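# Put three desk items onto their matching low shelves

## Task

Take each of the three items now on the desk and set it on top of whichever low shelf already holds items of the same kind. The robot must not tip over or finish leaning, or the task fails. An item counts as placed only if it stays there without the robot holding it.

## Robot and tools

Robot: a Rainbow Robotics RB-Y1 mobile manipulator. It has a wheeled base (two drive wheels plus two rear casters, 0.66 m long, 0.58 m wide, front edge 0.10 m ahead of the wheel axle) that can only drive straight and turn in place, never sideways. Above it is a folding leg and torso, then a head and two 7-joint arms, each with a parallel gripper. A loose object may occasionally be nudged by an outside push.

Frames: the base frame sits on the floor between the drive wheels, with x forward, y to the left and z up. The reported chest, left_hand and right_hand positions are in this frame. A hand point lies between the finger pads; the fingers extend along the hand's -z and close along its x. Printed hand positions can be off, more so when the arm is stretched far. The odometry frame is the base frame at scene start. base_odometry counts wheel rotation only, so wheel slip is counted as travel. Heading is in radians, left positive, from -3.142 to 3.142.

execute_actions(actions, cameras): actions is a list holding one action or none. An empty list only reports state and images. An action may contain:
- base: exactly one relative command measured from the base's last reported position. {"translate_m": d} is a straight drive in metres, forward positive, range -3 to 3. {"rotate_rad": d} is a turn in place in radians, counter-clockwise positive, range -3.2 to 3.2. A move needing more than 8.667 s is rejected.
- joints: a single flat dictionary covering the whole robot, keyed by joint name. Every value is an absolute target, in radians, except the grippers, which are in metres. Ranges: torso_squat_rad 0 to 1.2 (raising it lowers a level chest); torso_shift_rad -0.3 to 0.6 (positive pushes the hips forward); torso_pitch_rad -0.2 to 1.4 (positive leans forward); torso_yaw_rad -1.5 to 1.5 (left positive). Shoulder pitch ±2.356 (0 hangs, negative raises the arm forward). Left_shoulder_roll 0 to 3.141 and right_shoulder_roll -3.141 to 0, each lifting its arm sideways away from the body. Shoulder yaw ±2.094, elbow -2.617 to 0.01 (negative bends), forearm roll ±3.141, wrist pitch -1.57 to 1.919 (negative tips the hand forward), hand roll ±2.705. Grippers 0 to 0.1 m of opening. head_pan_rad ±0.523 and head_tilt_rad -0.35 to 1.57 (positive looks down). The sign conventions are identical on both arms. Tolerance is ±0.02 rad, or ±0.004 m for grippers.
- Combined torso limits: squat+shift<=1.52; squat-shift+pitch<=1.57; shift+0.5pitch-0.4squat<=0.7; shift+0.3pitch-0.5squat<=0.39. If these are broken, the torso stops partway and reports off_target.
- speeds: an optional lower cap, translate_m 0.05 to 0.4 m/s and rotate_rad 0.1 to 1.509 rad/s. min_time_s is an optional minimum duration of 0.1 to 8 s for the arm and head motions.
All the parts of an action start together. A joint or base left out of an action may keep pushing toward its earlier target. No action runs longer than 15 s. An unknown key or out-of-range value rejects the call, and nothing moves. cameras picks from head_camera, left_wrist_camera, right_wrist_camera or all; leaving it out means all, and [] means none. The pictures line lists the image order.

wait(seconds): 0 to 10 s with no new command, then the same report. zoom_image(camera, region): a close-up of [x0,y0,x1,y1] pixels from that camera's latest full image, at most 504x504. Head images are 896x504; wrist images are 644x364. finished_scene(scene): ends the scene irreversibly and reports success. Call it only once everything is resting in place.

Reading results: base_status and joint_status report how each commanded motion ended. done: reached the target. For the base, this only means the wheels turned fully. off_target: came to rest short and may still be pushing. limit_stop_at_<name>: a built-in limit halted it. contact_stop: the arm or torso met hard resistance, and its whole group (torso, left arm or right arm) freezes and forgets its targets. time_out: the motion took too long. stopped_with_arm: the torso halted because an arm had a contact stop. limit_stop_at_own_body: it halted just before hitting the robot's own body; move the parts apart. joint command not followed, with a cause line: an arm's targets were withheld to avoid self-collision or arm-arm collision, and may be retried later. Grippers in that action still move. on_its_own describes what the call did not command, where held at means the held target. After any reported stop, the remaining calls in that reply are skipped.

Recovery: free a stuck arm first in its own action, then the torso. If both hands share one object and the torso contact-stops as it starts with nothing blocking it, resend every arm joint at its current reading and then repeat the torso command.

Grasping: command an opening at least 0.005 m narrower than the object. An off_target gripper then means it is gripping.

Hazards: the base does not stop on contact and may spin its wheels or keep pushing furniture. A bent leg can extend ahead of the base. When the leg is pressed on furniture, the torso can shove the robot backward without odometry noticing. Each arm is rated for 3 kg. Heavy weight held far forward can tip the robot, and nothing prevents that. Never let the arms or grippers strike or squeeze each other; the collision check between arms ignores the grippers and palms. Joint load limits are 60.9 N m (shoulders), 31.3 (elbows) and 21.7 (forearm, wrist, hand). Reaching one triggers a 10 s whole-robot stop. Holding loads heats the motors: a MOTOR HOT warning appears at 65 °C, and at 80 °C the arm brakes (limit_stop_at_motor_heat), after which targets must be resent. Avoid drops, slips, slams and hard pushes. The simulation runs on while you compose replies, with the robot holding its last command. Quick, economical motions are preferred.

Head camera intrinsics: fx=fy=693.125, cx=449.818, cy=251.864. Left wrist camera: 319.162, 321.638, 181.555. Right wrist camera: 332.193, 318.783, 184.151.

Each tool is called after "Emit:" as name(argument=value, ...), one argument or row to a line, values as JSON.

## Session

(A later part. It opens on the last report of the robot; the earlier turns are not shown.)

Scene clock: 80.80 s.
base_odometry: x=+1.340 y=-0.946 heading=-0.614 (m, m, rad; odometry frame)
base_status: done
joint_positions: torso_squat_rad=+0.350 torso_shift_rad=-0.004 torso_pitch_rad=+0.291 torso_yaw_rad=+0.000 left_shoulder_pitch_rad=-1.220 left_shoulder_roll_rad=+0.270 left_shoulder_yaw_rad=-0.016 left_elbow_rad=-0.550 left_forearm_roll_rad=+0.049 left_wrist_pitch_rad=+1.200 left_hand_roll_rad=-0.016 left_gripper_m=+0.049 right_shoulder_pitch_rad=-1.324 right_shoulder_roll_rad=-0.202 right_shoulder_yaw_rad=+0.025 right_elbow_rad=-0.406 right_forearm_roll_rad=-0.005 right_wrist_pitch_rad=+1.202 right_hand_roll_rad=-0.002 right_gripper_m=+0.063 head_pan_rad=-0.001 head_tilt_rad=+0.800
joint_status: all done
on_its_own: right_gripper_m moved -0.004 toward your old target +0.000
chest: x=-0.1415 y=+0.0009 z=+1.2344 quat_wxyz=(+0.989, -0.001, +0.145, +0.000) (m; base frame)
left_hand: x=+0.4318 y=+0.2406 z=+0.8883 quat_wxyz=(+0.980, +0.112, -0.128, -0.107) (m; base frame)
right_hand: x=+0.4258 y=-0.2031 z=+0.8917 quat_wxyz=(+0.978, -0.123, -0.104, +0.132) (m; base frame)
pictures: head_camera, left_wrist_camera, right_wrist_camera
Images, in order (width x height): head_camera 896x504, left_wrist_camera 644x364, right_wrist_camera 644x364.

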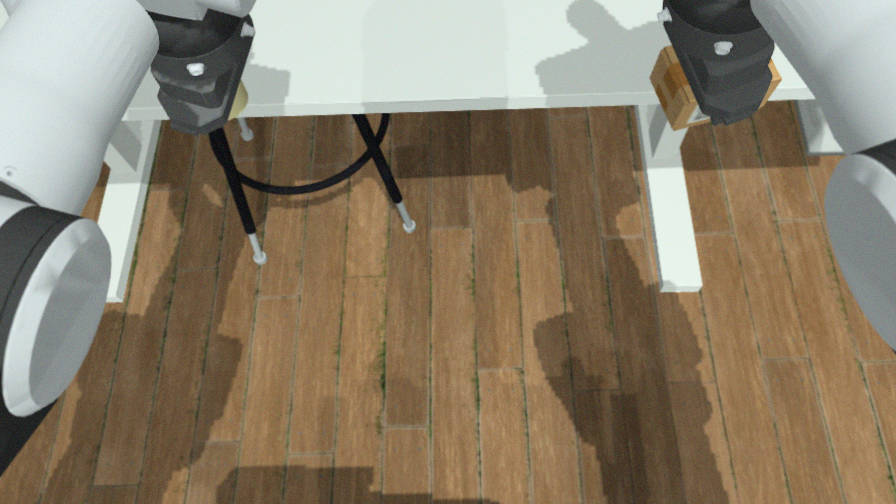

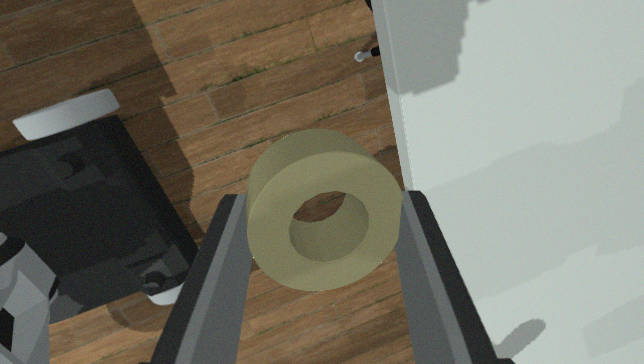

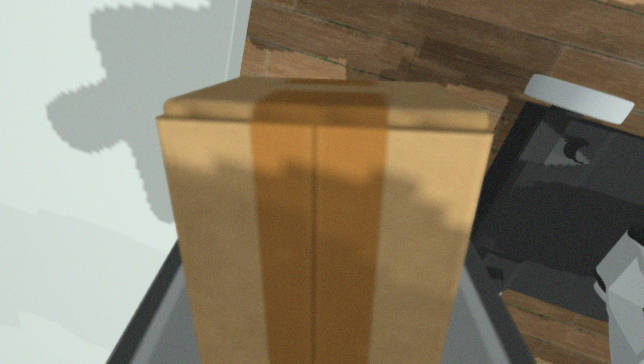

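Emit:
execute_actions(
  actions=[
    {"base":{"rotate_rad":2.57},"joints":{"head_tilt_rad":0.5}},
  ],
  cameras=[],
)

Emit:
execute_actions(
  actions=[
    {"base":{"translate_m":2.8}},
  ],
  cameras=[],
)

Emit:
execute_actions(
  actions=[
    {"base":{"rotate_rad":-1.0}},
  ],
  cameras=["head_camera"],
)

Scene clock: 89.27 s.
base_odometry: x=+1.340 y=-0.946 heading=+1.955 (m, m, rad; odometry frame)
base_status: done
joint_positions: torso_squat_rad=+0.350 torso_shift_rad=-0.004 torso_pitch_rad=+0.291 torso_yaw_rad=+0.000 left_shoulder_pitch_rad=-1.220 left_shoulder_roll_rad=+0.270 left_shoulder_yaw_rad=-0.016 left_elbow_rad=-0.550 left_forearm_roll_rad=+0.049 left_wrist_pitch_rad=+1.200 left_hand_roll_rad=-0.016 left_gripper_m=+0.049 right_shoulder_pitch_rad=-1.324 right_shoulder_roll_rad=-0.202 right_shoulder_yaw_rad=+0.025 right_elbow_rad=-0.406 right_forearm_roll_rad=-0.005 right_wrist_pitch_rad=+1.202 right_hand_roll_rad=-0.002 right_gripper_m=+0.063 head_pan_rad=-0.001 head_tilt_rad=+0.500
joint_status: all done
chest: x=-0.1414 y=+0.0009 z=+1.2344 quat_wxyz=(+0.989, -0.001, +0.145, +0.000) (m; base frame)
left_hand: x=+0.4318 y=+0.2405 z=+0.8883 quat_wxyz=(+0.980, +0.112, -0.128, -0.107) (m; base frame)
right_hand: x=+0.4257 y=-0.2030 z=+0.8917 quat_wxyz=(+0.978, -0.123, -0.104, +0.132) (m; base frame)
pictures: none
No camera images: the call's "cameras" was empty. Leave "cameras" out to get every camera's image.

Scene clock: 98.33 s.
base_odometry: x=+0.290 y=+1.649 heading=+1.953 (m, m, rad; odometry frame)
base_status: done
joint_positions: torso_squat_rad=+0.350 torso_shift_rad=-0.004 torso_pitch_rad=+0.292 torso_yaw_rad=+0.000 left_shoulder_pitch_rad=-1.220 left_shoulder_roll_rad=+0.270 left_shoulder_yaw_rad=-0.016 left_elbow_rad=-0.550 left_forearm_roll_rad=+0.049 left_wrist_pitch_rad=+1.200 left_hand_roll_rad=-0.016 left_gripper_m=+0.049 right_shoulder_pitch_rad=-1.323 right_shoulder_roll_rad=-0.202 right_shoulder_yaw_rad=+0.025 right_elbow_rad=-0.406 right_forearm_roll_rad=-0.005 right_wrist_pitch_rad=+1.202 right_hand_roll_rad=-0.002 right_gripper_m=+0.063 head_pan_rad=-0.001 head_tilt_rad=+0.500
joint_status: not commanded
chest: x=-0.1414 y=+0.0009 z=+1.2344 quat_wxyz=(+0.989, -0.001, +0.145, +0.000) (m; base frame)
left_hand: x=+0.4317 y=+0.2405 z=+0.8882 quat_wxyz=(+0.980, +0.112, -0.128, -0.107) (m; base frame)
right_hand: x=+0.4256 y=-0.2030 z=+0.8915 quat_wxyz=(+0.978, -0.123, -0.103, +0.132) (m; base frame)
pictures: none
No camera images: the call's "cameras" was empty. Leave "cameras" out to get every camera's image.

Scene clock: 101.50 s.
base_odometry: x=+0.290 y=+1.649 heading=+0.954 (m, m, rad; odometry frame)
base_status: done
joint_positions: torso_squat_rad=+0.350 torso_shift_rad=-0.004 torso_pitch_rad=+0.291 torso_yaw_rad=+0.000 left_shoulder_pitch_rad=-1.220 left_shoulder_roll_rad=+0.270 left_shoulder_yaw_rad=-0.016 left_elbow_rad=-0.550 left_forearm_roll_rad=+0.049 left_wrist_pitch_rad=+1.200 left_hand_roll_rad=-0.016 left_gripper_m=+0.049 right_shoulder_pitch_rad=-1.323 right_shoulder_roll_rad=-0.202 right_shoulder_yaw_rad=+0.025 right_elbow_rad=-0.406 right_forearm_roll_rad=-0.005 right_wrist_pitch_rad=+1.202 right_hand_roll_rad=-0.002 right_gripper_m=+0.063 head_pan_rad=-0.001 head_tilt_rad=+0.500
joint_status: not commanded
chest: x=-0.1414 y=+0.0009 z=+1.2344 quat_wxyz=(+0.989, -0.001, +0.145, +0.000) (m; base frame)
left_hand: x=+0.4317 y=+0.2405 z=+0.8882 quat_wxyz=(+0.980, +0.112, -0.128, -0.107) (m; base frame)
right_hand: x=+0.4256 y=-0.2030 z=+0.8916 quat_wxyz=(+0.978, -0.123, -0.103, +0.132) (m; base frame)
pictures: head_camera
Images, in order (width x height): head_camera 896x504.

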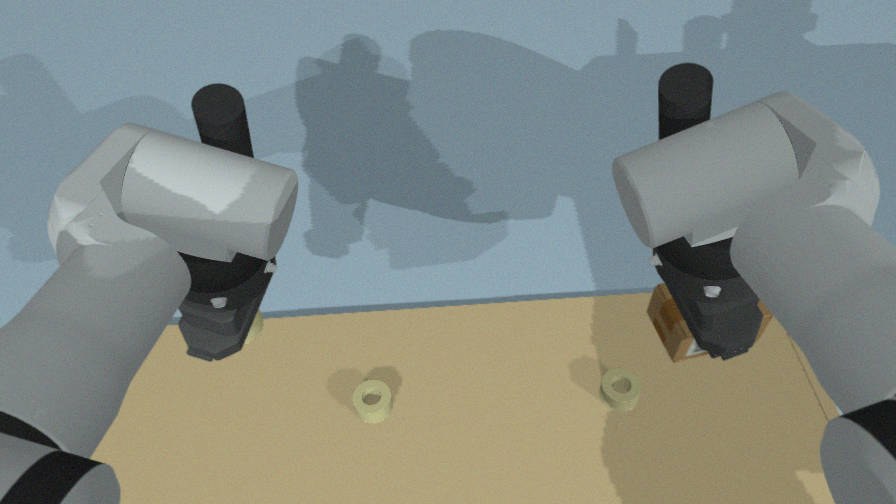

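Emit:
execute_actions(
  actions=[
    {"joints":{"torso_squat_rad":0.8}},
  ],
)

Scene clock: 108.57 s.
base_odometry: x=+0.290 y=+1.649 heading=+0.954 (m, m, rad; odometry frame)
base_status: not commanded
joint_positions: torso_squat_rad=+0.800 torso_shift_rad=-0.004 torso_pitch_rad=+0.291 torso_yaw_rad=+0.000 left_shoulder_pitch_rad=-1.220 left_shoulder_roll_rad=+0.270 left_shoulder_yaw_rad=-0.016 left_elbow_rad=-0.550 left_forearm_roll_rad=+0.049 left_wrist_pitch_rad=+1.200 left_hand_roll_rad=-0.016 left_gripper_m=+0.049 right_shoulder_pitch_rad=-1.323 right_shoulder_roll_rad=-0.202 right_shoulder_yaw_rad=+0.025 right_elbow_rad=-0.406 right_forearm_roll_rad=-0.005 right_wrist_pitch_rad=+1.202 right_hand_roll_rad=-0.002 right_gripper_m=+0.063 head_pan_rad=-0.001 head_tilt_rad=+0.500
joint_status: all done
chest: x=-0.1408 y=+0.0008 z=+1.0646 quat_wxyz=(+0.989, -0.001, +0.145, +0.000) (m; base frame)
left_hand: x=+0.4323 y=+0.2404 z=+0.7183 quat_wxyz=(+0.980, +0.112, -0.128, -0.107) (m; base frame)
right_hand: x=+0.4262 y=-0.2031 z=+0.7217 quat_wxyz=(+0.978, -0.123, -0.103, +0.132) (m; base frame)
pictures: head_camera, left_wrist_camera, right_wrist_camera
Images, in order (width x height): head_camera 896x504, left_wrist_camera 644x364, right_wrist_camera 644x364.

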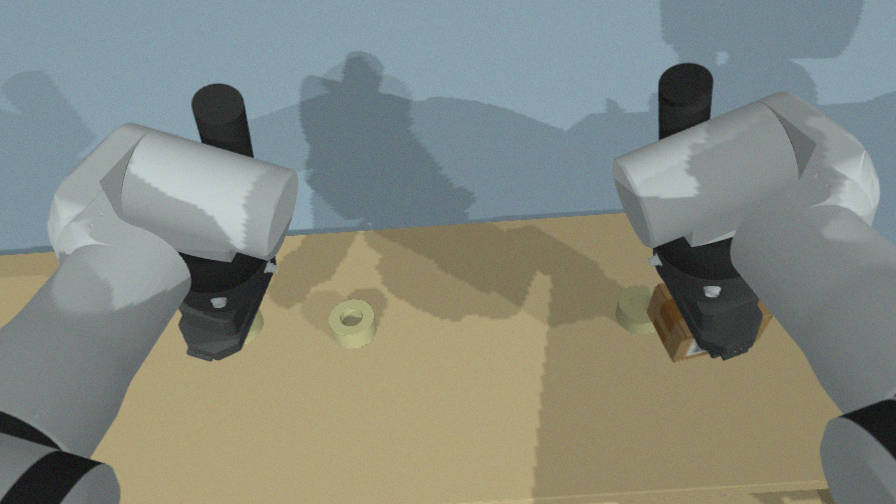

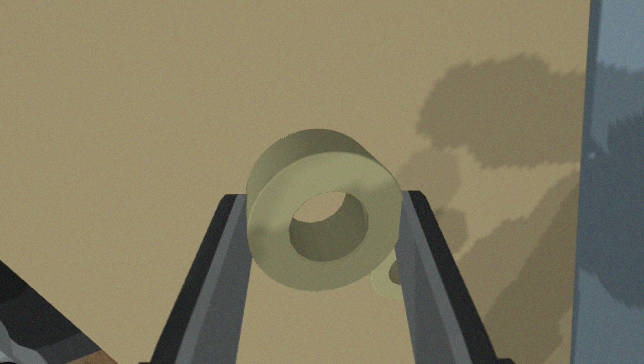

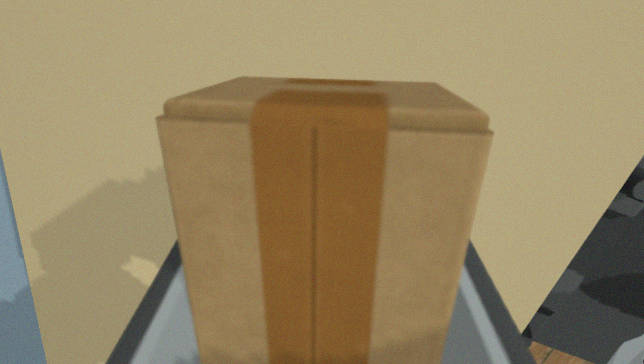

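Emit:
execute_actions(
  actions=[
    {"joints":{"torso_squat_rad":0.93}},
  ],
  cameras=["head_camera"],
)

Scene clock: 111.73 s.
base_odometry: x=+0.290 y=+1.649 heading=+0.954 (m, m, rad; odometry frame)
base_status: not commanded
joint_positions: torso_squat_rad=+0.930 torso_shift_rad=-0.004 torso_pitch_rad=+0.291 torso_yaw_rad=+0.000 left_shoulder_pitch_rad=-1.220 left_shoulder_roll_rad=+0.270 left_shoulder_yaw_rad=-0.016 left_elbow_rad=-0.550 left_forearm_roll_rad=+0.049 left_wrist_pitch_rad=+1.200 left_hand_roll_rad=-0.016 left_gripper_m=+0.049 right_shoulder_pitch_rad=-1.325 right_shoulder_roll_rad=-0.203 right_shoulder_yaw_rad=+0.025 right_elbow_rad=-0.407 right_forearm_roll_rad=-0.004 right_wrist_pitch_rad=+1.202 right_hand_roll_rad=-0.002 right_gripper_m=+0.063 head_pan_rad=-0.001 head_tilt_rad=+0.500
joint_status: all done
chest: x=-0.1410 y=+0.0009 z=+0.9954 quat_wxyz=(+0.989, -0.001, +0.145, +0.000) (m; base frame)
left_hand: x=+0.4324 y=+0.2404 z=+0.6495 quat_wxyz=(+0.979, +0.112, -0.128, -0.107) (m; base frame)
right_hand: x=+0.4274 y=-0.2030 z=+0.6543 quat_wxyz=(+0.978, -0.123, -0.105, +0.132) (m; base frame)
pictures: head_camera
Images, in order (width x height): head_camera 896x504.

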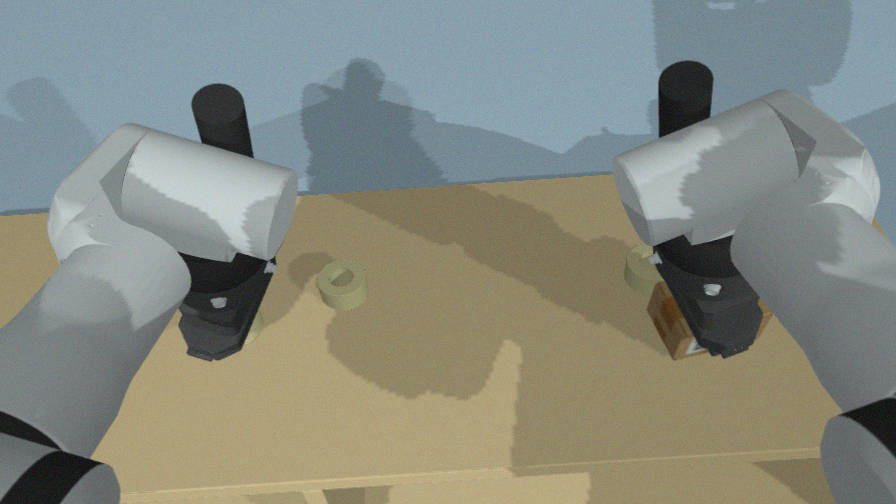

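Shelf top about z 0.62. Release tape and lift.

Emit:
execute_actions(
  actions=[
    {"joints":{"left_gripper_m":0.09}},
  ],
  cameras=[],
)

Emit:
execute_actions(
  actions=[
    {"joints":{"torso_squat_rad":0.5},"base":{"translate_m":-0.5}},
  ],
  cameras=[],
)

Emit:
execute_actions(
  actions=[
    {"base":{"rotate_rad":3.0}},
  ],
  cameras=["head_camera"],
)

Scene clock: 115.87 s.
base_odometry: x=+0.290 y=+1.649 heading=+0.954 (m, m, rad; odometry frame)
base_status: not commanded
joint_positions: torso_squat_rad=+0.930 torso_shift_rad=-0.004 torso_pitch_rad=+0.290 torso_yaw_rad=+0.000 left_shoulder_pitch_rad=-1.222 left_shoulder_roll_rad=+0.270 left_shoulder_yaw_rad=-0.016 left_elbow_rad=-0.551 left_forearm_roll_rad=+0.049 left_wrist_pitch_rad=+1.200 left_hand_roll_rad=-0.016 left_gripper_m=+0.089 right_shoulder_pitch_rad=-1.325 right_shoulder_roll_rad=-0.203 right_shoulder_yaw_rad=+0.025 right_elbow_rad=-0.407 right_forearm_roll_rad=-0.004 right_wrist_pitch_rad=+1.202 right_hand_roll_rad=-0.002 right_gripper_m=+0.063 head_pan_rad=-0.001 head_tilt_rad=+0.500
joint_status: all done
chest: x=-0.1410 y=+0.0008 z=+0.9954 quat_wxyz=(+0.989, -0.001, +0.145, +0.000) (m; base frame)
left_hand: x=+0.4337 y=+0.2400 z=+0.6512 quat_wxyz=(+0.979, +0.112, -0.130, -0.108) (m; base frame)
right_hand: x=+0.4274 y=-0.2030 z=+0.6544 quat_wxyz=(+0.978, -0.123, -0.105, +0.132) (m; base frame)
pictures: none
No camera images: the call's "cameras" was empty. Leave "cameras" out to get every camera's image.

Scene clock: 118.47 s.
base_odometry: x=+0.000 y=+1.241 heading=+0.953 (m, m, rad; odometry frame)
base_status: done
joint_positions: torso_squat_rad=+0.500 torso_shift_rad=-0.004 torso_pitch_rad=+0.291 torso_yaw_rad=+0.000 left_shoulder_pitch_rad=-1.220 left_shoulder_roll_rad=+0.270 left_shoulder_yaw_rad=-0.016 left_elbow_rad=-0.550 left_forearm_roll_rad=+0.049 left_wrist_pitch_rad=+1.200 left_hand_roll_rad=-0.016 left_gripper_m=+0.090 right_shoulder_pitch_rad=-1.324 right_shoulder_roll_rad=-0.202 right_shoulder_yaw_rad=+0.025 right_elbow_rad=-0.406 right_forearm_roll_rad=-0.005 right_wrist_pitch_rad=+1.202 right_hand_roll_rad=-0.002 right_gripper_m=+0.063 head_pan_rad=-0.001 head_tilt_rad=+0.500
joint_status: all done
chest: x=-0.1413 y=+0.0010 z=+1.1912 quat_wxyz=(+0.989, -0.001, +0.145, +0.000) (m; base frame)
left_hand: x=+0.4320 y=+0.2406 z=+0.8451 quat_wxyz=(+0.979, +0.112, -0.128, -0.107) (m; base frame)
right_hand: x=+0.4259 y=-0.2031 z=+0.8485 quat_wxyz=(+0.978, -0.123, -0.104, +0.132) (m; base frame)
pictures: none
No camera images: the call's "cameras" was empty. Leave "cameras" out to get every camera's image.

Scene clock: 123.70 s.
base_odometry: x=+0.000 y=+1.241 heading=-2.330 (m, m, rad; odometry frame)
base_status: done
joint_positions: torso_squat_rad=+0.500 torso_shift_rad=-0.004 torso_pitch_rad=+0.291 torso_yaw_rad=+0.000 left_shoulder_pitch_rad=-1.220 left_shoulder_roll_rad=+0.270 left_shoulder_yaw_rad=-0.016 left_elbow_rad=-0.550 left_forearm_roll_rad=+0.049 left_wrist_pitch_rad=+1.200 left_hand_roll_rad=-0.016 left_gripper_m=+0.090 right_shoulder_pitch_rad=-1.324 right_shoulder_roll_rad=-0.202 right_shoulder_yaw_rad=+0.025 right_elbow_rad=-0.406 right_forearm_roll_rad=-0.005 right_wrist_pitch_rad=+1.202 right_hand_roll_rad=-0.002 right_gripper_m=+0.063 head_pan_rad=-0.001 head_tilt_rad=+0.500
joint_status: not commanded
chest: x=-0.1413 y=+0.0009 z=+1.1912 quat_wxyz=(+0.989, -0.001, +0.145, +0.000) (m; base frame)
left_hand: x=+0.4320 y=+0.2405 z=+0.8451 quat_wxyz=(+0.979, +0.112, -0.128, -0.107) (m; base frame)
right_hand: x=+0.4259 y=-0.2030 z=+0.8485 quat_wxyz=(+0.978, -0.123, -0.104, +0.132) (m; base frame)
pictures: head_camera
Images, in order (width x height): head_camera 896x504.

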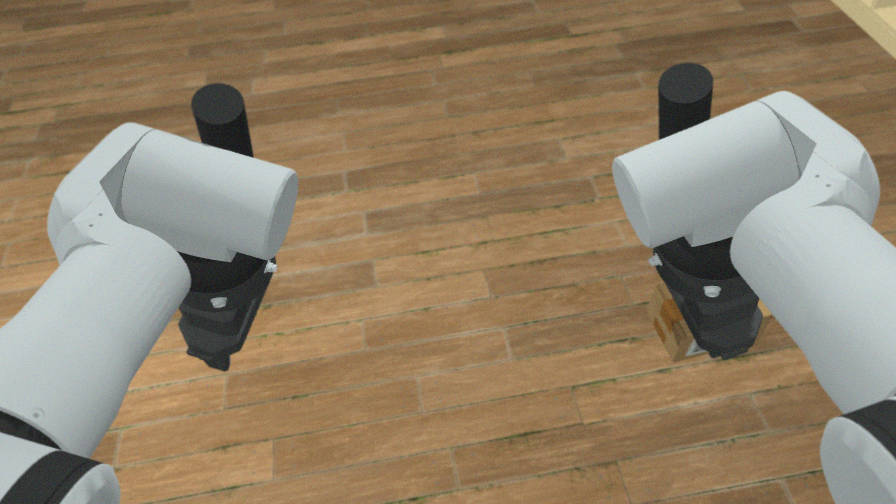

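Emit:
execute_actions(
  actions=[
    {"base":{"translate_m":2.3},"joints":{"head_tilt_rad":0.15}},
  ],
  cameras=["head_camera","right_wrist_camera"],
)

Scene clock: 132.33 s.
base_odometry: x=-1.583 y=-0.427 heading=-2.330 (m, m, rad; odometry frame)
base_status: done
joint_positions: torso_squat_rad=+0.500 torso_shift_rad=-0.004 torso_pitch_rad=+0.292 torso_yaw_rad=+0.000 left_shoulder_pitch_rad=-1.220 left_shoulder_roll_rad=+0.270 left_shoulder_yaw_rad=-0.016 left_elbow_rad=-0.550 left_forearm_roll_rad=+0.049 left_wrist_pitch_rad=+1.200 left_hand_roll_rad=-0.016 left_gripper_m=+0.090 right_shoulder_pitch_rad=-1.323 right_shoulder_roll_rad=-0.202 right_shoulder_yaw_rad=+0.025 right_elbow_rad=-0.406 right_forearm_roll_rad=-0.005 right_wrist_pitch_rad=+1.202 right_hand_roll_rad=-0.002 right_gripper_m=+0.063 head_pan_rad=-0.001 head_tilt_rad=+0.150
joint_status: all done
chest: x=-0.1413 y=+0.0009 z=+1.1912 quat_wxyz=(+0.989, -0.001, +0.145, +0.000) (m; base frame)
left_hand: x=+0.4320 y=+0.2405 z=+0.8450 quat_wxyz=(+0.980, +0.112, -0.128, -0.107) (m; base frame)
right_hand: x=+0.4259 y=-0.2031 z=+0.8484 quat_wxyz=(+0.978, -0.123, -0.104, +0.132) (m; base frame)
pictures: head_camera, right_wrist_camera
Images, in order (width x height): head_camera 896x504, right_wrist_camera 644x364.

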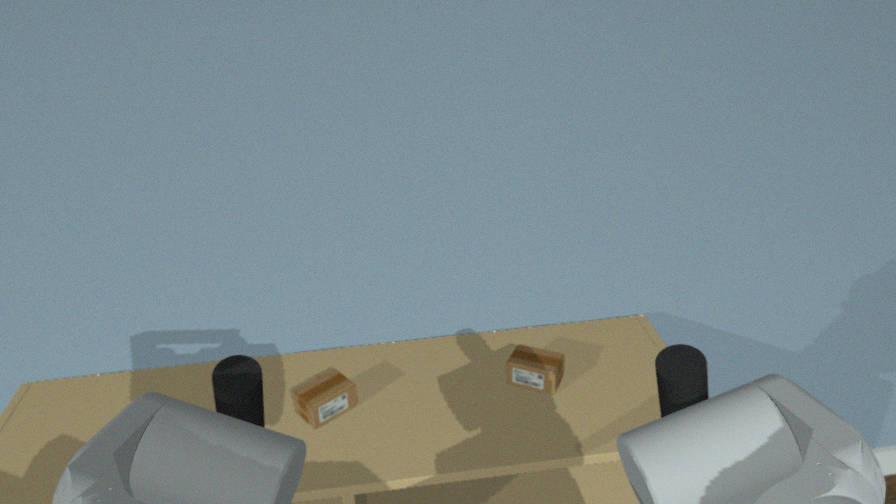

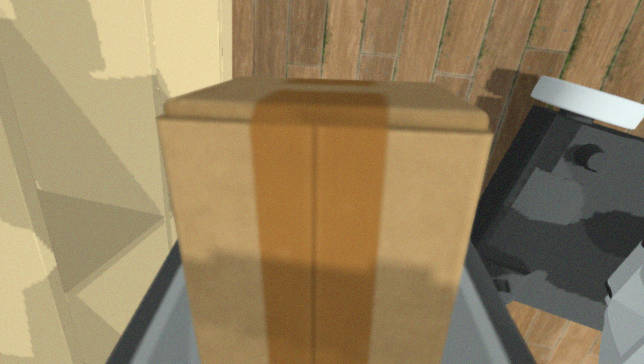

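Emit:
execute_actions(
  actions=[
    {"base":{"translate_m":0.66},"joints":{"head_tilt_rad":0.6,"torso_yaw_rad":0.42}},
  ],
  cameras=["head_camera","right_wrist_camera"],
)

Scene clock: 138.33 s.
base_odometry: x=-2.038 y=-0.906 heading=-2.330 (m, m, rad; odometry frame)
base_status: done
joint_positions: torso_squat_rad=+0.500 torso_shift_rad=-0.004 torso_pitch_rad=+0.291 torso_yaw_rad=+0.420 left_shoulder_pitch_rad=-1.220 left_shoulder_roll_rad=+0.270 left_shoulder_yaw_rad=-0.016 left_elbow_rad=-0.550 left_forearm_roll_rad=+0.049 left_wrist_pitch_rad=+1.200 left_hand_roll_rad=-0.016 left_gripper_m=+0.090 right_shoulder_pitch_rad=-1.323 right_shoulder_roll_rad=-0.202 right_shoulder_yaw_rad=+0.025 right_elbow_rad=-0.406 right_forearm_roll_rad=-0.005 right_wrist_pitch_rad=+1.202 right_hand_roll_rad=-0.002 right_gripper_m=+0.063 head_pan_rad=-0.001 head_tilt_rad=+0.600
joint_status: all done
chest: x=-0.1413 y=+0.0009 z=+1.1912 quat_wxyz=(+0.968, +0.029, +0.142, +0.206) (m; base frame)
left_hand: x=+0.2840 y=+0.4843 z=+0.8889 quat_wxyz=(+0.973, +0.194, -0.096, +0.083) (m; base frame)
right_hand: x=+0.4518 y=+0.0766 z=+0.8401 quat_wxyz=(+0.938, -0.041, -0.133, +0.319) (m; base frame)
pictures: head_camera, right_wrist_camera
Images, in order (width x height): head_camera 896x504, right_wrist_camera 644x364.

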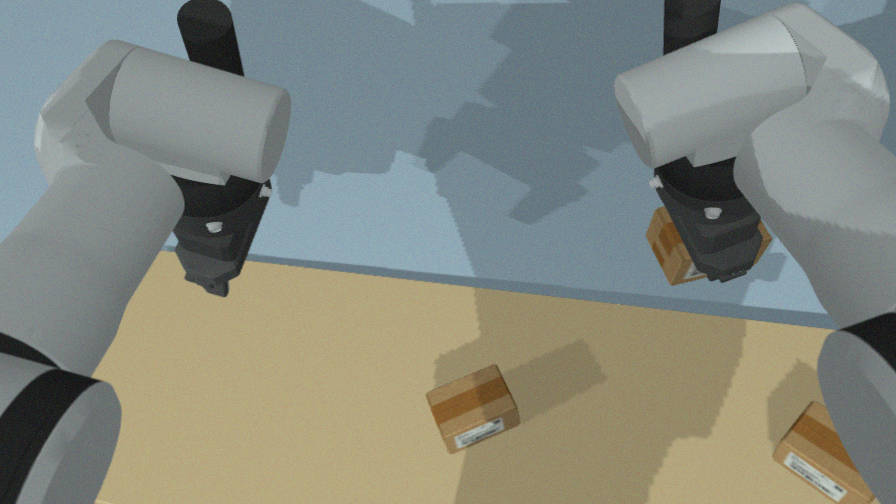

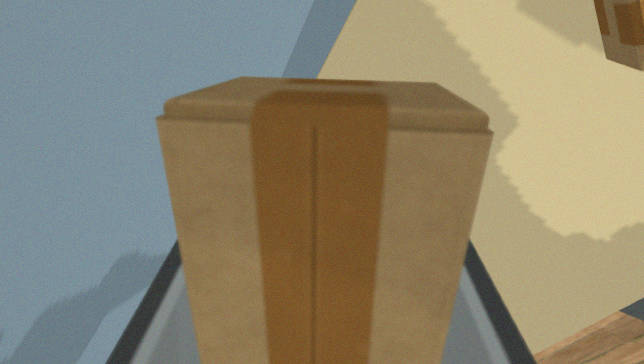

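Too close to the wall; back up 0.15 and lower.

Emit:
execute_actions(
  actions=[
    {"base":{"translate_m":-0.15}},
  ],
  cameras=[],
)

Emit:
execute_actions(
  actions=[
    {"joints":{"torso_squat_rad":0.9}},
  ],
  cameras=["head_camera"],
)

Scene clock: 142.33 s.
base_odometry: x=-1.934 y=-0.797 heading=-2.331 (m, m, rad; odometry frame)
base_status: done
joint_positions: torso_squat_rad=+0.500 torso_shift_rad=-0.004 torso_pitch_rad=+0.291 torso_yaw_rad=+0.420 left_shoulder_pitch_rad=-1.220 left_shoulder_roll_rad=+0.270 left_shoulder_yaw_rad=-0.016 left_elbow_rad=-0.550 left_forearm_roll_rad=+0.049 left_wrist_pitch_rad=+1.200 left_hand_roll_rad=-0.016 left_gripper_m=+0.090 right_shoulder_pitch_rad=-1.323 right_shoulder_roll_rad=-0.202 right_shoulder_yaw_rad=+0.025 right_elbow_rad=-0.406 right_forearm_roll_rad=-0.005 right_wrist_pitch_rad=+1.202 right_hand_roll_rad=-0.002 right_gripper_m=+0.063 head_pan_rad=-0.001 head_tilt_rad=+0.600
joint_status: not commanded
chest: x=-0.1414 y=+0.0009 z=+1.1912 quat_wxyz=(+0.968, +0.029, +0.142, +0.206) (m; base frame)
left_hand: x=+0.2840 y=+0.4843 z=+0.8890 quat_wxyz=(+0.973, +0.194, -0.096, +0.083) (m; base frame)
right_hand: x=+0.4517 y=+0.0766 z=+0.8401 quat_wxyz=(+0.938, -0.041, -0.133, +0.319) (m; base frame)
pictures: none
No camera images: the call's "cameras" was empty. Leave "cameras" out to get every camera's image.

Scene clock: 144.53 s.
base_odometry: x=-1.934 y=-0.797 heading=-2.331 (m, m, rad; odometry frame)
base_status: not commanded
joint_positions: torso_squat_rad=+0.900 torso_shift_rad=-0.004 torso_pitch_rad=+0.291 torso_yaw_rad=+0.420 left_shoulder_pitch_rad=-1.220 left_shoulder_roll_rad=+0.270 left_shoulder_yaw_rad=-0.016 left_elbow_rad=-0.550 left_forearm_roll_rad=+0.049 left_wrist_pitch_rad=+1.200 left_hand_roll_rad=-0.016 left_gripper_m=+0.090 right_shoulder_pitch_rad=-1.323 right_shoulder_roll_rad=-0.202 right_shoulder_yaw_rad=+0.025 right_elbow_rad=-0.406 right_forearm_roll_rad=-0.005 right_wrist_pitch_rad=+1.202 right_hand_roll_rad=-0.002 right_gripper_m=+0.063 head_pan_rad=-0.001 head_tilt_rad=+0.600
joint_status: all done
chest: x=-0.1407 y=+0.0008 z=+1.0120 quat_wxyz=(+0.968, +0.029, +0.142, +0.206) (m; base frame)
left_hand: x=+0.2846 y=+0.4842 z=+0.7098 quat_wxyz=(+0.973, +0.194, -0.096, +0.083) (m; base frame)
right_hand: x=+0.4524 y=+0.0765 z=+0.6609 quat_wxyz=(+0.938, -0.041, -0.133, +0.319) (m; base frame)
pictures: head_camera
Images, in order (width x height): head_camera 896x504.

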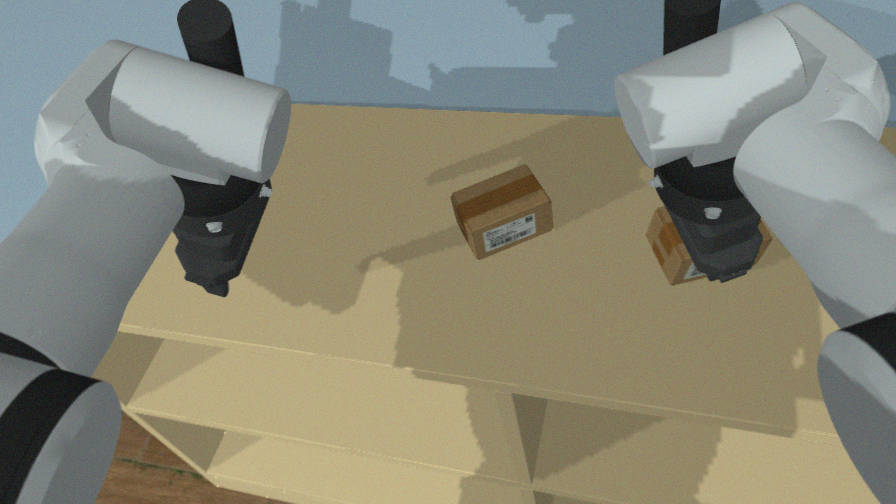

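Emit:
execute_actions(
  actions=[
    {"joints":{"right_gripper_m":0.1}},
  ],
  cameras=[],
)

Emit:
execute_actions(
  actions=[
    {"joints":{"torso_squat_rad":0.45}},
  ],
  cameras=[],
)

Emit:
execute_actions(
  actions=[
    {"base":{"translate_m":-0.3},"joints":{"torso_yaw_rad":0}},
  ],
  cameras=[],
)

Emit:
execute_actions(
  actions=[
    {"base":{"rotate_rad":2.53}},
  ],
  cameras=[],
)

Emit:
execute_actions(
  actions=[
    {"base":{"translate_m":3.0}},
  ],
  cameras=[],
)

Scene clock: 152.73 s.
base_odometry: x=-1.934 y=-0.797 heading=-2.331 (m, m, rad; odometry frame)
base_status: not commanded
joint_positions: torso_squat_rad=+0.900 torso_shift_rad=-0.004 torso_pitch_rad=+0.291 torso_yaw_rad=+0.420 left_shoulder_pitch_rad=-1.220 left_shoulder_roll_rad=+0.270 left_shoulder_yaw_rad=-0.016 left_elbow_rad=-0.550 left_forearm_roll_rad=+0.049 left_wrist_pitch_rad=+1.200 left_hand_roll_rad=-0.016 left_gripper_m=+0.090 right_shoulder_pitch_rad=-1.323 right_shoulder_roll_rad=-0.202 right_shoulder_yaw_rad=+0.025 right_elbow_rad=-0.406 right_forearm_roll_rad=-0.005 right_wrist_pitch_rad=+1.202 right_hand_roll_rad=-0.002 right_gripper_m=+0.100 head_pan_rad=-0.001 head_tilt_rad=+0.600
joint_status: all done
chest: x=-0.1407 y=+0.0008 z=+1.0120 quat_wxyz=(+0.968, +0.029, +0.142, +0.206) (m; base frame)
left_hand: x=+0.2846 y=+0.4842 z=+0.7098 quat_wxyz=(+0.973, +0.194, -0.096, +0.083) (m; base frame)
right_hand: x=+0.4524 y=+0.0765 z=+0.6609 quat_wxyz=(+0.938, -0.041, -0.133, +0.319) (m; base frame)
pictures: none
No camera images: the call's "cameras" was empty. Leave "cameras" out to get every camera's image.

Scene clock: 155.03 s.
base_odometry: x=-1.934 y=-0.797 heading=-2.331 (m, m, rad; odometry frame)
base_status: not commanded
joint_positions: torso_squat_rad=+0.450 torso_shift_rad=-0.004 torso_pitch_rad=+0.291 torso_yaw_rad=+0.420 left_shoulder_pitch_rad=-1.220 left_shoulder_roll_rad=+0.270 left_shoulder_yaw_rad=-0.016 left_elbow_rad=-0.550 left_forearm_roll_rad=+0.049 left_wrist_pitch_rad=+1.200 left_hand_roll_rad=-0.016 left_gripper_m=+0.090 right_shoulder_pitch_rad=-1.323 right_shoulder_roll_rad=-0.202 right_shoulder_yaw_rad=+0.025 right_elbow_rad=-0.406 right_forearm_roll_rad=-0.005 right_wrist_pitch_rad=+1.202 right_hand_roll_rad=-0.002 right_gripper_m=+0.100 head_pan_rad=-0.001 head_tilt_rad=+0.600
joint_status: all done
chest: x=-0.1414 y=+0.0010 z=+1.2072 quat_wxyz=(+0.968, +0.029, +0.142, +0.206) (m; base frame)
left_hand: x=+0.2839 y=+0.4843 z=+0.9049 quat_wxyz=(+0.973, +0.194, -0.096, +0.083) (m; base frame)
right_hand: x=+0.4517 y=+0.0766 z=+0.8561 quat_wxyz=(+0.938, -0.041, -0.133, +0.319) (m; base frame)
pictures: none
No camera images: the call's "cameras" was empty. Leave "cameras" out to get every camera's image.

Scene clock: 157.33 s.
base_odometry: x=-1.728 y=-0.580 heading=-2.331 (m, m, rad; odometry frame)
base_status: done
joint_positions: torso_squat_rad=+0.450 torso_shift_rad=-0.004 torso_pitch_rad=+0.291 torso_yaw_rad=+0.000 left_shoulder_pitch_rad=-1.220 left_shoulder_roll_rad=+0.270 left_shoulder_yaw_rad=-0.016 left_elbow_rad=-0.550 left_forearm_roll_rad=+0.049 left_wrist_pitch_rad=+1.200 left_hand_roll_rad=-0.016 left_gripper_m=+0.090 right_shoulder_pitch_rad=-1.323 right_shoulder_roll_rad=-0.202 right_shoulder_yaw_rad=+0.025 right_elbow_rad=-0.406 right_forearm_roll_rad=-0.005 right_wrist_pitch_rad=+1.202 right_hand_roll_rad=-0.002 right_gripper_m=+0.100 head_pan_rad=-0.001 head_tilt_rad=+0.600
joint_status: all done
chest: x=-0.1414 y=+0.0009 z=+1.2072 quat_wxyz=(+0.989, -0.001, +0.145, +0.000) (m; base frame)
left_hand: x=+0.4317 y=+0.2405 z=+0.8610 quat_wxyz=(+0.980, +0.112, -0.128, -0.107) (m; base frame)
right_hand: x=+0.4258 y=-0.2030 z=+0.8644 quat_wxyz=(+0.978, -0.123, -0.104, +0.132) (m; base frame)
pictures: none
No camera images: the call's "cameras" was empty. Leave "cameras" out to get every camera's image.

Scene clock: 162.17 s.
base_odometry: x=-1.728 y=-0.580 heading=+0.199 (m, m, rad; odometry frame)
base_status: done
joint_positions: torso_squat_rad=+0.450 torso_shift_rad=-0.004 torso_pitch_rad=+0.291 torso_yaw_rad=+0.000 left_shoulder_pitch_rad=-1.220 left_shoulder_roll_rad=+0.270 left_shoulder_yaw_rad=-0.016 left_elbow_rad=-0.550 left_forearm_roll_rad=+0.049 left_wrist_pitch_rad=+1.200 left_hand_roll_rad=-0.016 left_gripper_m=+0.090 right_shoulder_pitch_rad=-1.323 right_shoulder_roll_rad=-0.202 right_shoulder_yaw_rad=+0.025 right_elbow_rad=-0.406 right_forearm_roll_rad=-0.005 right_wrist_pitch_rad=+1.202 right_hand_roll_rad=-0.002 right_gripper_m=+0.100 head_pan_rad=-0.001 head_tilt_rad=+0.600
joint_status: not commanded
chest: x=-0.1414 y=+0.0009 z=+1.2072 quat_wxyz=(+0.989, -0.001, +0.145, +0.000) (m; base frame)
left_hand: x=+0.4317 y=+0.2407 z=+0.8610 quat_wxyz=(+0.980, +0.112, -0.128, -0.107) (m; base frame)
right_hand: x=+0.4258 y=-0.2029 z=+0.8644 quat_wxyz=(+0.978, -0.123, -0.104, +0.132) (m; base frame)
pictures: none
No camera images: the call's "cameras" was empty. Leave "cameras" out to get every camera's image.

Scene clock: 171.13 s.
base_odometry: x=+1.213 y=+0.013 heading=+0.199 (m, m, rad; odometry frame)
base_status: done
joint_positions: torso_squat_rad=+0.450 torso_shift_rad=-0.004 torso_pitch_rad=+0.291 torso_yaw_rad=+0.000 left_shoulder_pitch_rad=-1.220 left_shoulder_roll_rad=+0.270 left_shoulder_yaw_rad=-0.016 left_elbow_rad=-0.550 left_forearm_roll_rad=+0.049 left_wrist_pitch_rad=+1.200 left_hand_roll_rad=-0.016 left_gripper_m=+0.090 right_shoulder_pitch_rad=-1.323 right_shoulder_roll_rad=-0.202 right_shoulder_yaw_rad=+0.025 right_elbow_rad=-0.406 right_forearm_roll_rad=-0.005 right_wrist_pitch_rad=+1.202 right_hand_roll_rad=-0.002 right_gripper_m=+0.100 head_pan_rad=-0.001 head_tilt_rad=+0.600
joint_status: not commanded
chest: x=-0.1413 y=+0.0009 z=+1.2072 quat_wxyz=(+0.989, -0.001, +0.145, +0.000) (m; base frame)
left_hand: x=+0.4318 y=+0.2407 z=+0.8610 quat_wxyz=(+0.980, +0.112, -0.128, -0.107) (m; base frame)
right_hand: x=+0.4258 y=-0.2029 z=+0.8644 quat_wxyz=(+0.978, -0.123, -0.104, +0.132) (m; base frame)
pictures: none
No camera images: the call's "cameras" was empty. Leave "cameras" out to get every camera's image.

Emit:
execute_actions(
  actions=[
    {"base":{"rotate_rad":-0.813}},
  ],
  cameras=["head_camera"],
)

Scene clock: 176.57 s.
base_odometry: x=+1.213 y=+0.013 heading=-0.614 (m, m, rad; odometry frame)
base_status: done
joint_positions: torso_squat_rad=+0.450 torso_shift_rad=-0.004 torso_pitch_rad=+0.291 torso_yaw_rad=+0.000 left_shoulder_pitch_rad=-1.220 left_shoulder_roll_rad=+0.270 left_shoulder_yaw_rad=-0.016 left_elbow_rad=-0.550 left_forearm_roll_rad=+0.049 left_wrist_pitch_rad=+1.200 left_hand_roll_rad=-0.016 left_gripper_m=+0.090 right_shoulder_pitch_rad=-1.323 right_shoulder_roll_rad=-0.202 right_shoulder_yaw_rad=+0.025 right_elbow_rad=-0.406 right_forearm_roll_rad=-0.005 right_wrist_pitch_rad=+1.202 right_hand_roll_rad=-0.002 right_gripper_m=+0.100 head_pan_rad=-0.001 head_tilt_rad=+0.600
joint_status: not commanded
chest: x=-0.1413 y=+0.0009 z=+1.2072 quat_wxyz=(+0.989, -0.001, +0.145, +0.000) (m; base frame)
left_hand: x=+0.4317 y=+0.2407 z=+0.8610 quat_wxyz=(+0.980, +0.112, -0.128, -0.107) (m; base frame)
right_hand: x=+0.4258 y=-0.2029 z=+0.8644 quat_wxyz=(+0.978, -0.123, -0.104, +0.132) (m; base frame)
pictures: head_camera
Images, in order (width x height): head_camera 896x504.

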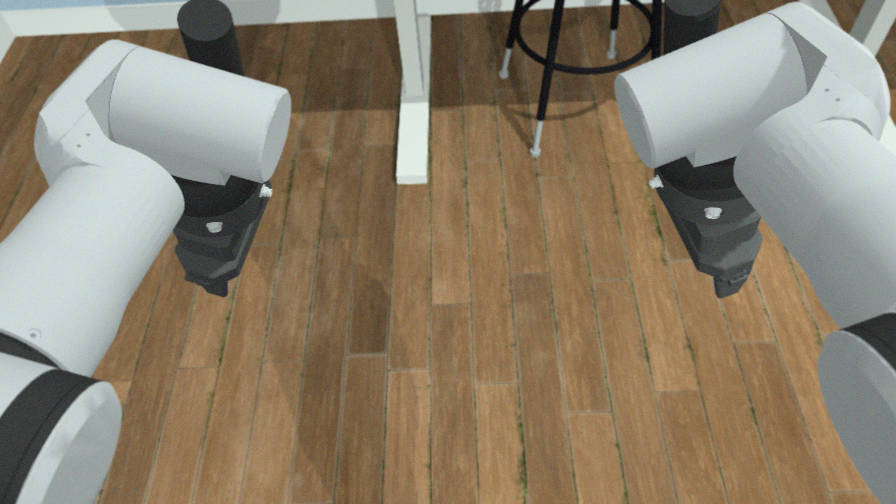

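Emit:
execute_actions(
  actions=[
    {"base":{"translate_m":0.88},"joints":{"torso_yaw_rad":-0.38}},
  ],
  cameras=["head_camera","left_wrist_camera"],
)

Scene clock: 182.70 s.
base_odometry: x=+1.932 y=-0.494 heading=-0.614 (m, m, rad; odometry frame)
base_status: done
joint_positions: torso_squat_rad=+0.450 torso_shift_rad=-0.004 torso_pitch_rad=+0.292 torso_yaw_rad=-0.380 left_shoulder_pitch_rad=-1.220 left_shoulder_roll_rad=+0.270 left_shoulder_yaw_rad=-0.016 left_elbow_rad=-0.550 left_forearm_roll_rad=+0.049 left_wrist_pitch_rad=+1.200 left_hand_roll_rad=-0.016 left_gripper_m=+0.090 right_shoulder_pitch_rad=-1.323 right_shoulder_roll_rad=-0.202 right_shoulder_yaw_rad=+0.025 right_elbow_rad=-0.406 right_forearm_roll_rad=-0.005 right_wrist_pitch_rad=+1.202 right_hand_roll_rad=-0.002 right_gripper_m=+0.100 head_pan_rad=-0.001 head_tilt_rad=+0.600
joint_status: all done
chest: x=-0.1413 y=+0.0009 z=+1.2072 quat_wxyz=(+0.972, -0.028, +0.142, -0.187) (m; base frame)
left_hand: x=+0.4728 y=-0.0170 z=+0.8490 quat_wxyz=(+0.949, +0.034, -0.152, -0.276) (m; base frame)
right_hand: x=+0.3098 y=-0.4265 z=+0.8996 quat_wxyz=(+0.978, -0.192, -0.073, -0.042) (m; base frame)
pictures: head_camera, left_wrist_camera
Images, in order (width x height): head_camera 896x504, left_wrist_camera 644x364.

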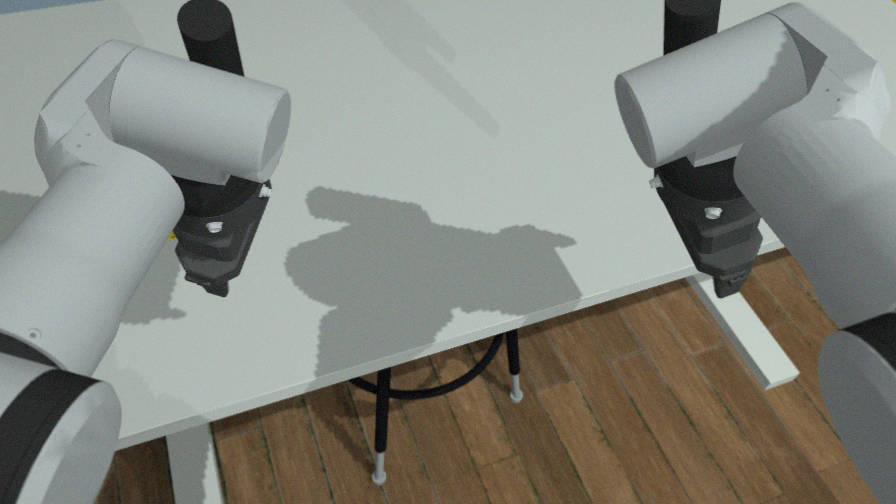

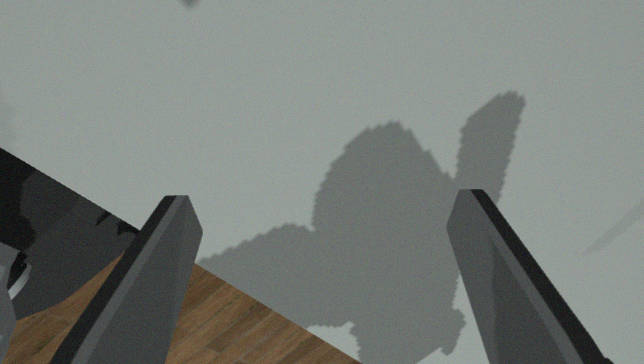

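Sponge is further left; undo the yaw.

Emit:
execute_actions(
  actions=[
    {"joints":{"torso_yaw_rad":-0.05}},
  ],
  cameras=["head_camera","left_wrist_camera"],
)

Scene clock: 185.20 s.
base_odometry: x=+1.932 y=-0.494 heading=-0.614 (m, m, rad; odometry frame)
base_status: not commanded
joint_positions: torso_squat_rad=+0.450 torso_shift_rad=-0.004 torso_pitch_rad=+0.292 torso_yaw_rad=-0.050 left_shoulder_pitch_rad=-1.220 left_shoulder_roll_rad=+0.270 left_shoulder_yaw_rad=-0.016 left_elbow_rad=-0.550 left_forearm_roll_rad=+0.049 left_wrist_pitch_rad=+1.200 left_hand_roll_rad=-0.016 left_gripper_m=+0.090 right_shoulder_pitch_rad=-1.323 right_shoulder_roll_rad=-0.202 right_shoulder_yaw_rad=+0.025 right_elbow_rad=-0.406 right_forearm_roll_rad=-0.005 right_wrist_pitch_rad=+1.202 right_hand_roll_rad=-0.002 right_gripper_m=+0.100 head_pan_rad=-0.001 head_tilt_rad=+0.600
joint_status: all done
chest: x=-0.1413 y=+0.0010 z=+1.2072 quat_wxyz=(+0.989, -0.004, +0.145, -0.025) (m; base frame)
left_hand: x=+0.4425 y=+0.2081 z=+0.8578 quat_wxyz=(+0.977, +0.102, -0.131, -0.130) (m; base frame)
right_hand: x=+0.4153 y=-0.2345 z=+0.8675 quat_wxyz=(+0.980, -0.132, -0.100, +0.110) (m; base frame)
pictures: head_camera, left_wrist_camera
Images, in order (width x height): head_camera 896x504, left_wrist_camera 644x364.

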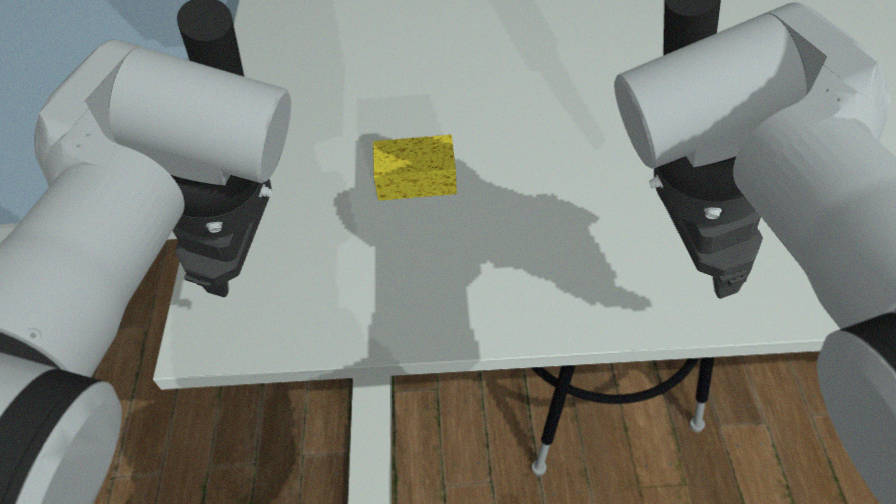

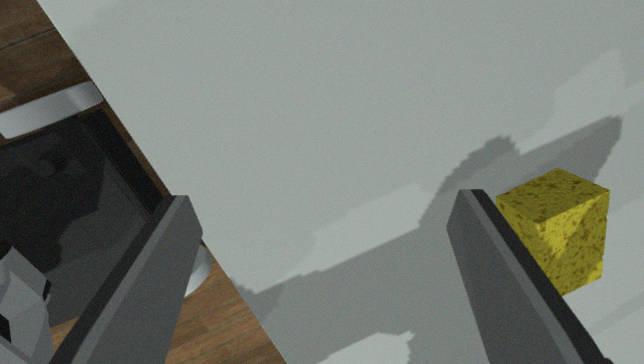

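Emit:
execute_actions(
  actions=[
    {"base":{"translate_m":0.08},"joints":{"torso_yaw_rad":-0.33,"torso_pitch_rad":0.6,"torso_squat_rad":0.2,"left_elbow_rad":-0.3,"left_shoulder_pitch_rad":-1.5,"left_wrist_pitch_rad":1.0,"right_shoulder_pitch_rad":-1.6}},
  ],
  cameras=["head_camera","left_wrist_camera"],
)

Scene clock: 191.20 s.
base_odometry: x=+1.998 y=-0.540 heading=-0.614 (m, m, rad; odometry frame)
base_status: done
joint_positions: torso_squat_rad=+0.200 torso_shift_rad=-0.004 torso_pitch_rad=+0.600 torso_yaw_rad=-0.330 left_shoulder_pitch_rad=-1.500 left_shoulder_roll_rad=+0.270 left_shoulder_yaw_rad=-0.016 left_elbow_rad=-0.300 left_forearm_roll_rad=+0.049 left_wrist_pitch_rad=+1.000 left_hand_roll_rad=-0.016 left_gripper_m=+0.090 right_shoulder_pitch_rad=-1.600 right_shoulder_roll_rad=-0.202 right_shoulder_yaw_rad=+0.025 right_elbow_rad=-0.406 right_forearm_roll_rad=-0.005 right_wrist_pitch_rad=+1.202 right_hand_roll_rad=-0.002 right_gripper_m=+0.100 head_pan_rad=-0.001 head_tilt_rad=+0.600
joint_status: all done
chest: x=-0.0557 y=+0.0009 z=+1.2219 quat_wxyz=(+0.942, -0.049, +0.291, -0.157) (m; base frame)
left_hand: x=+0.5103 y=-0.0348 z=+0.7672 quat_wxyz=(+0.958, -0.015, -0.114, -0.264) (m; base frame)
right_hand: x=+0.4413 y=-0.3520 z=+0.8915 quat_wxyz=(+0.978, -0.196, -0.058, +0.048) (m; base frame)
pictures: head_camera, left_wrist_camera
Images, in order (width x height): head_camera 896x504, left_wrist_camera 644x364.

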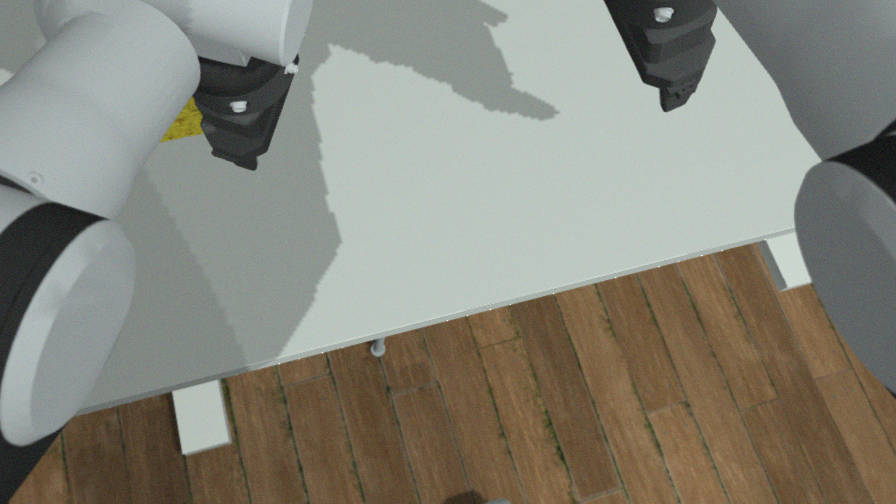

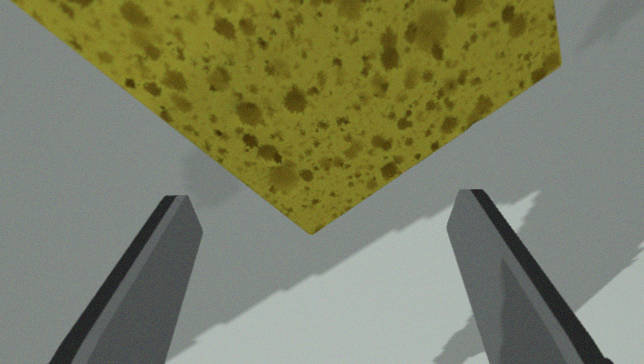

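Emit:
execute_actions(
  actions=[
    {"joints":{"torso_yaw_rad":-0.26,"left_hand_roll_rad":0.5}},
  ],
  cameras=["left_wrist_camera"],
)

Scene clock: 194.47 s.
base_odometry: x=+1.998 y=-0.540 heading=-0.614 (m, m, rad; odometry frame)
base_status: not commanded
joint_positions: torso_squat_rad=+0.200 torso_shift_rad=-0.004 torso_pitch_rad=+0.600 torso_yaw_rad=-0.260 left_shoulder_pitch_rad=-1.500 left_shoulder_roll_rad=+0.270 left_shoulder_yaw_rad=-0.016 left_elbow_rad=-0.300 left_forearm_roll_rad=+0.049 left_wrist_pitch_rad=+1.000 left_hand_roll_rad=+0.500 left_gripper_m=+0.090 right_shoulder_pitch_rad=-1.600 right_shoulder_roll_rad=-0.202 right_shoulder_yaw_rad=+0.025 right_elbow_rad=-0.406 right_forearm_roll_rad=-0.005 right_wrist_pitch_rad=+1.202 right_hand_roll_rad=-0.002 right_gripper_m=+0.100 head_pan_rad=-0.001 head_tilt_rad=+0.600
joint_status: all done
chest: x=-0.0557 y=+0.0010 z=+1.2219 quat_wxyz=(+0.947, -0.039, +0.293, -0.124) (m; base frame)
left_hand: x=+0.5109 y=+0.0160 z=+0.7667 quat_wxyz=(+0.994, -0.020, -0.107, +0.015) (m; base frame)
right_hand: x=+0.4604 y=-0.3094 z=+0.8783 quat_wxyz=(+0.980, -0.175, -0.064, +0.075) (m; base frame)
pictures: left_wrist_camera
Images, in order (width x height): left_wrist_camera 644x364.

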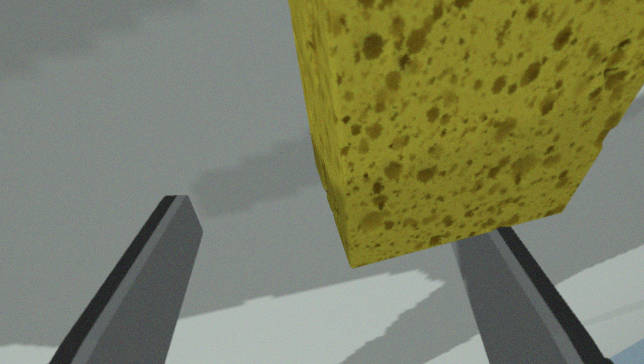

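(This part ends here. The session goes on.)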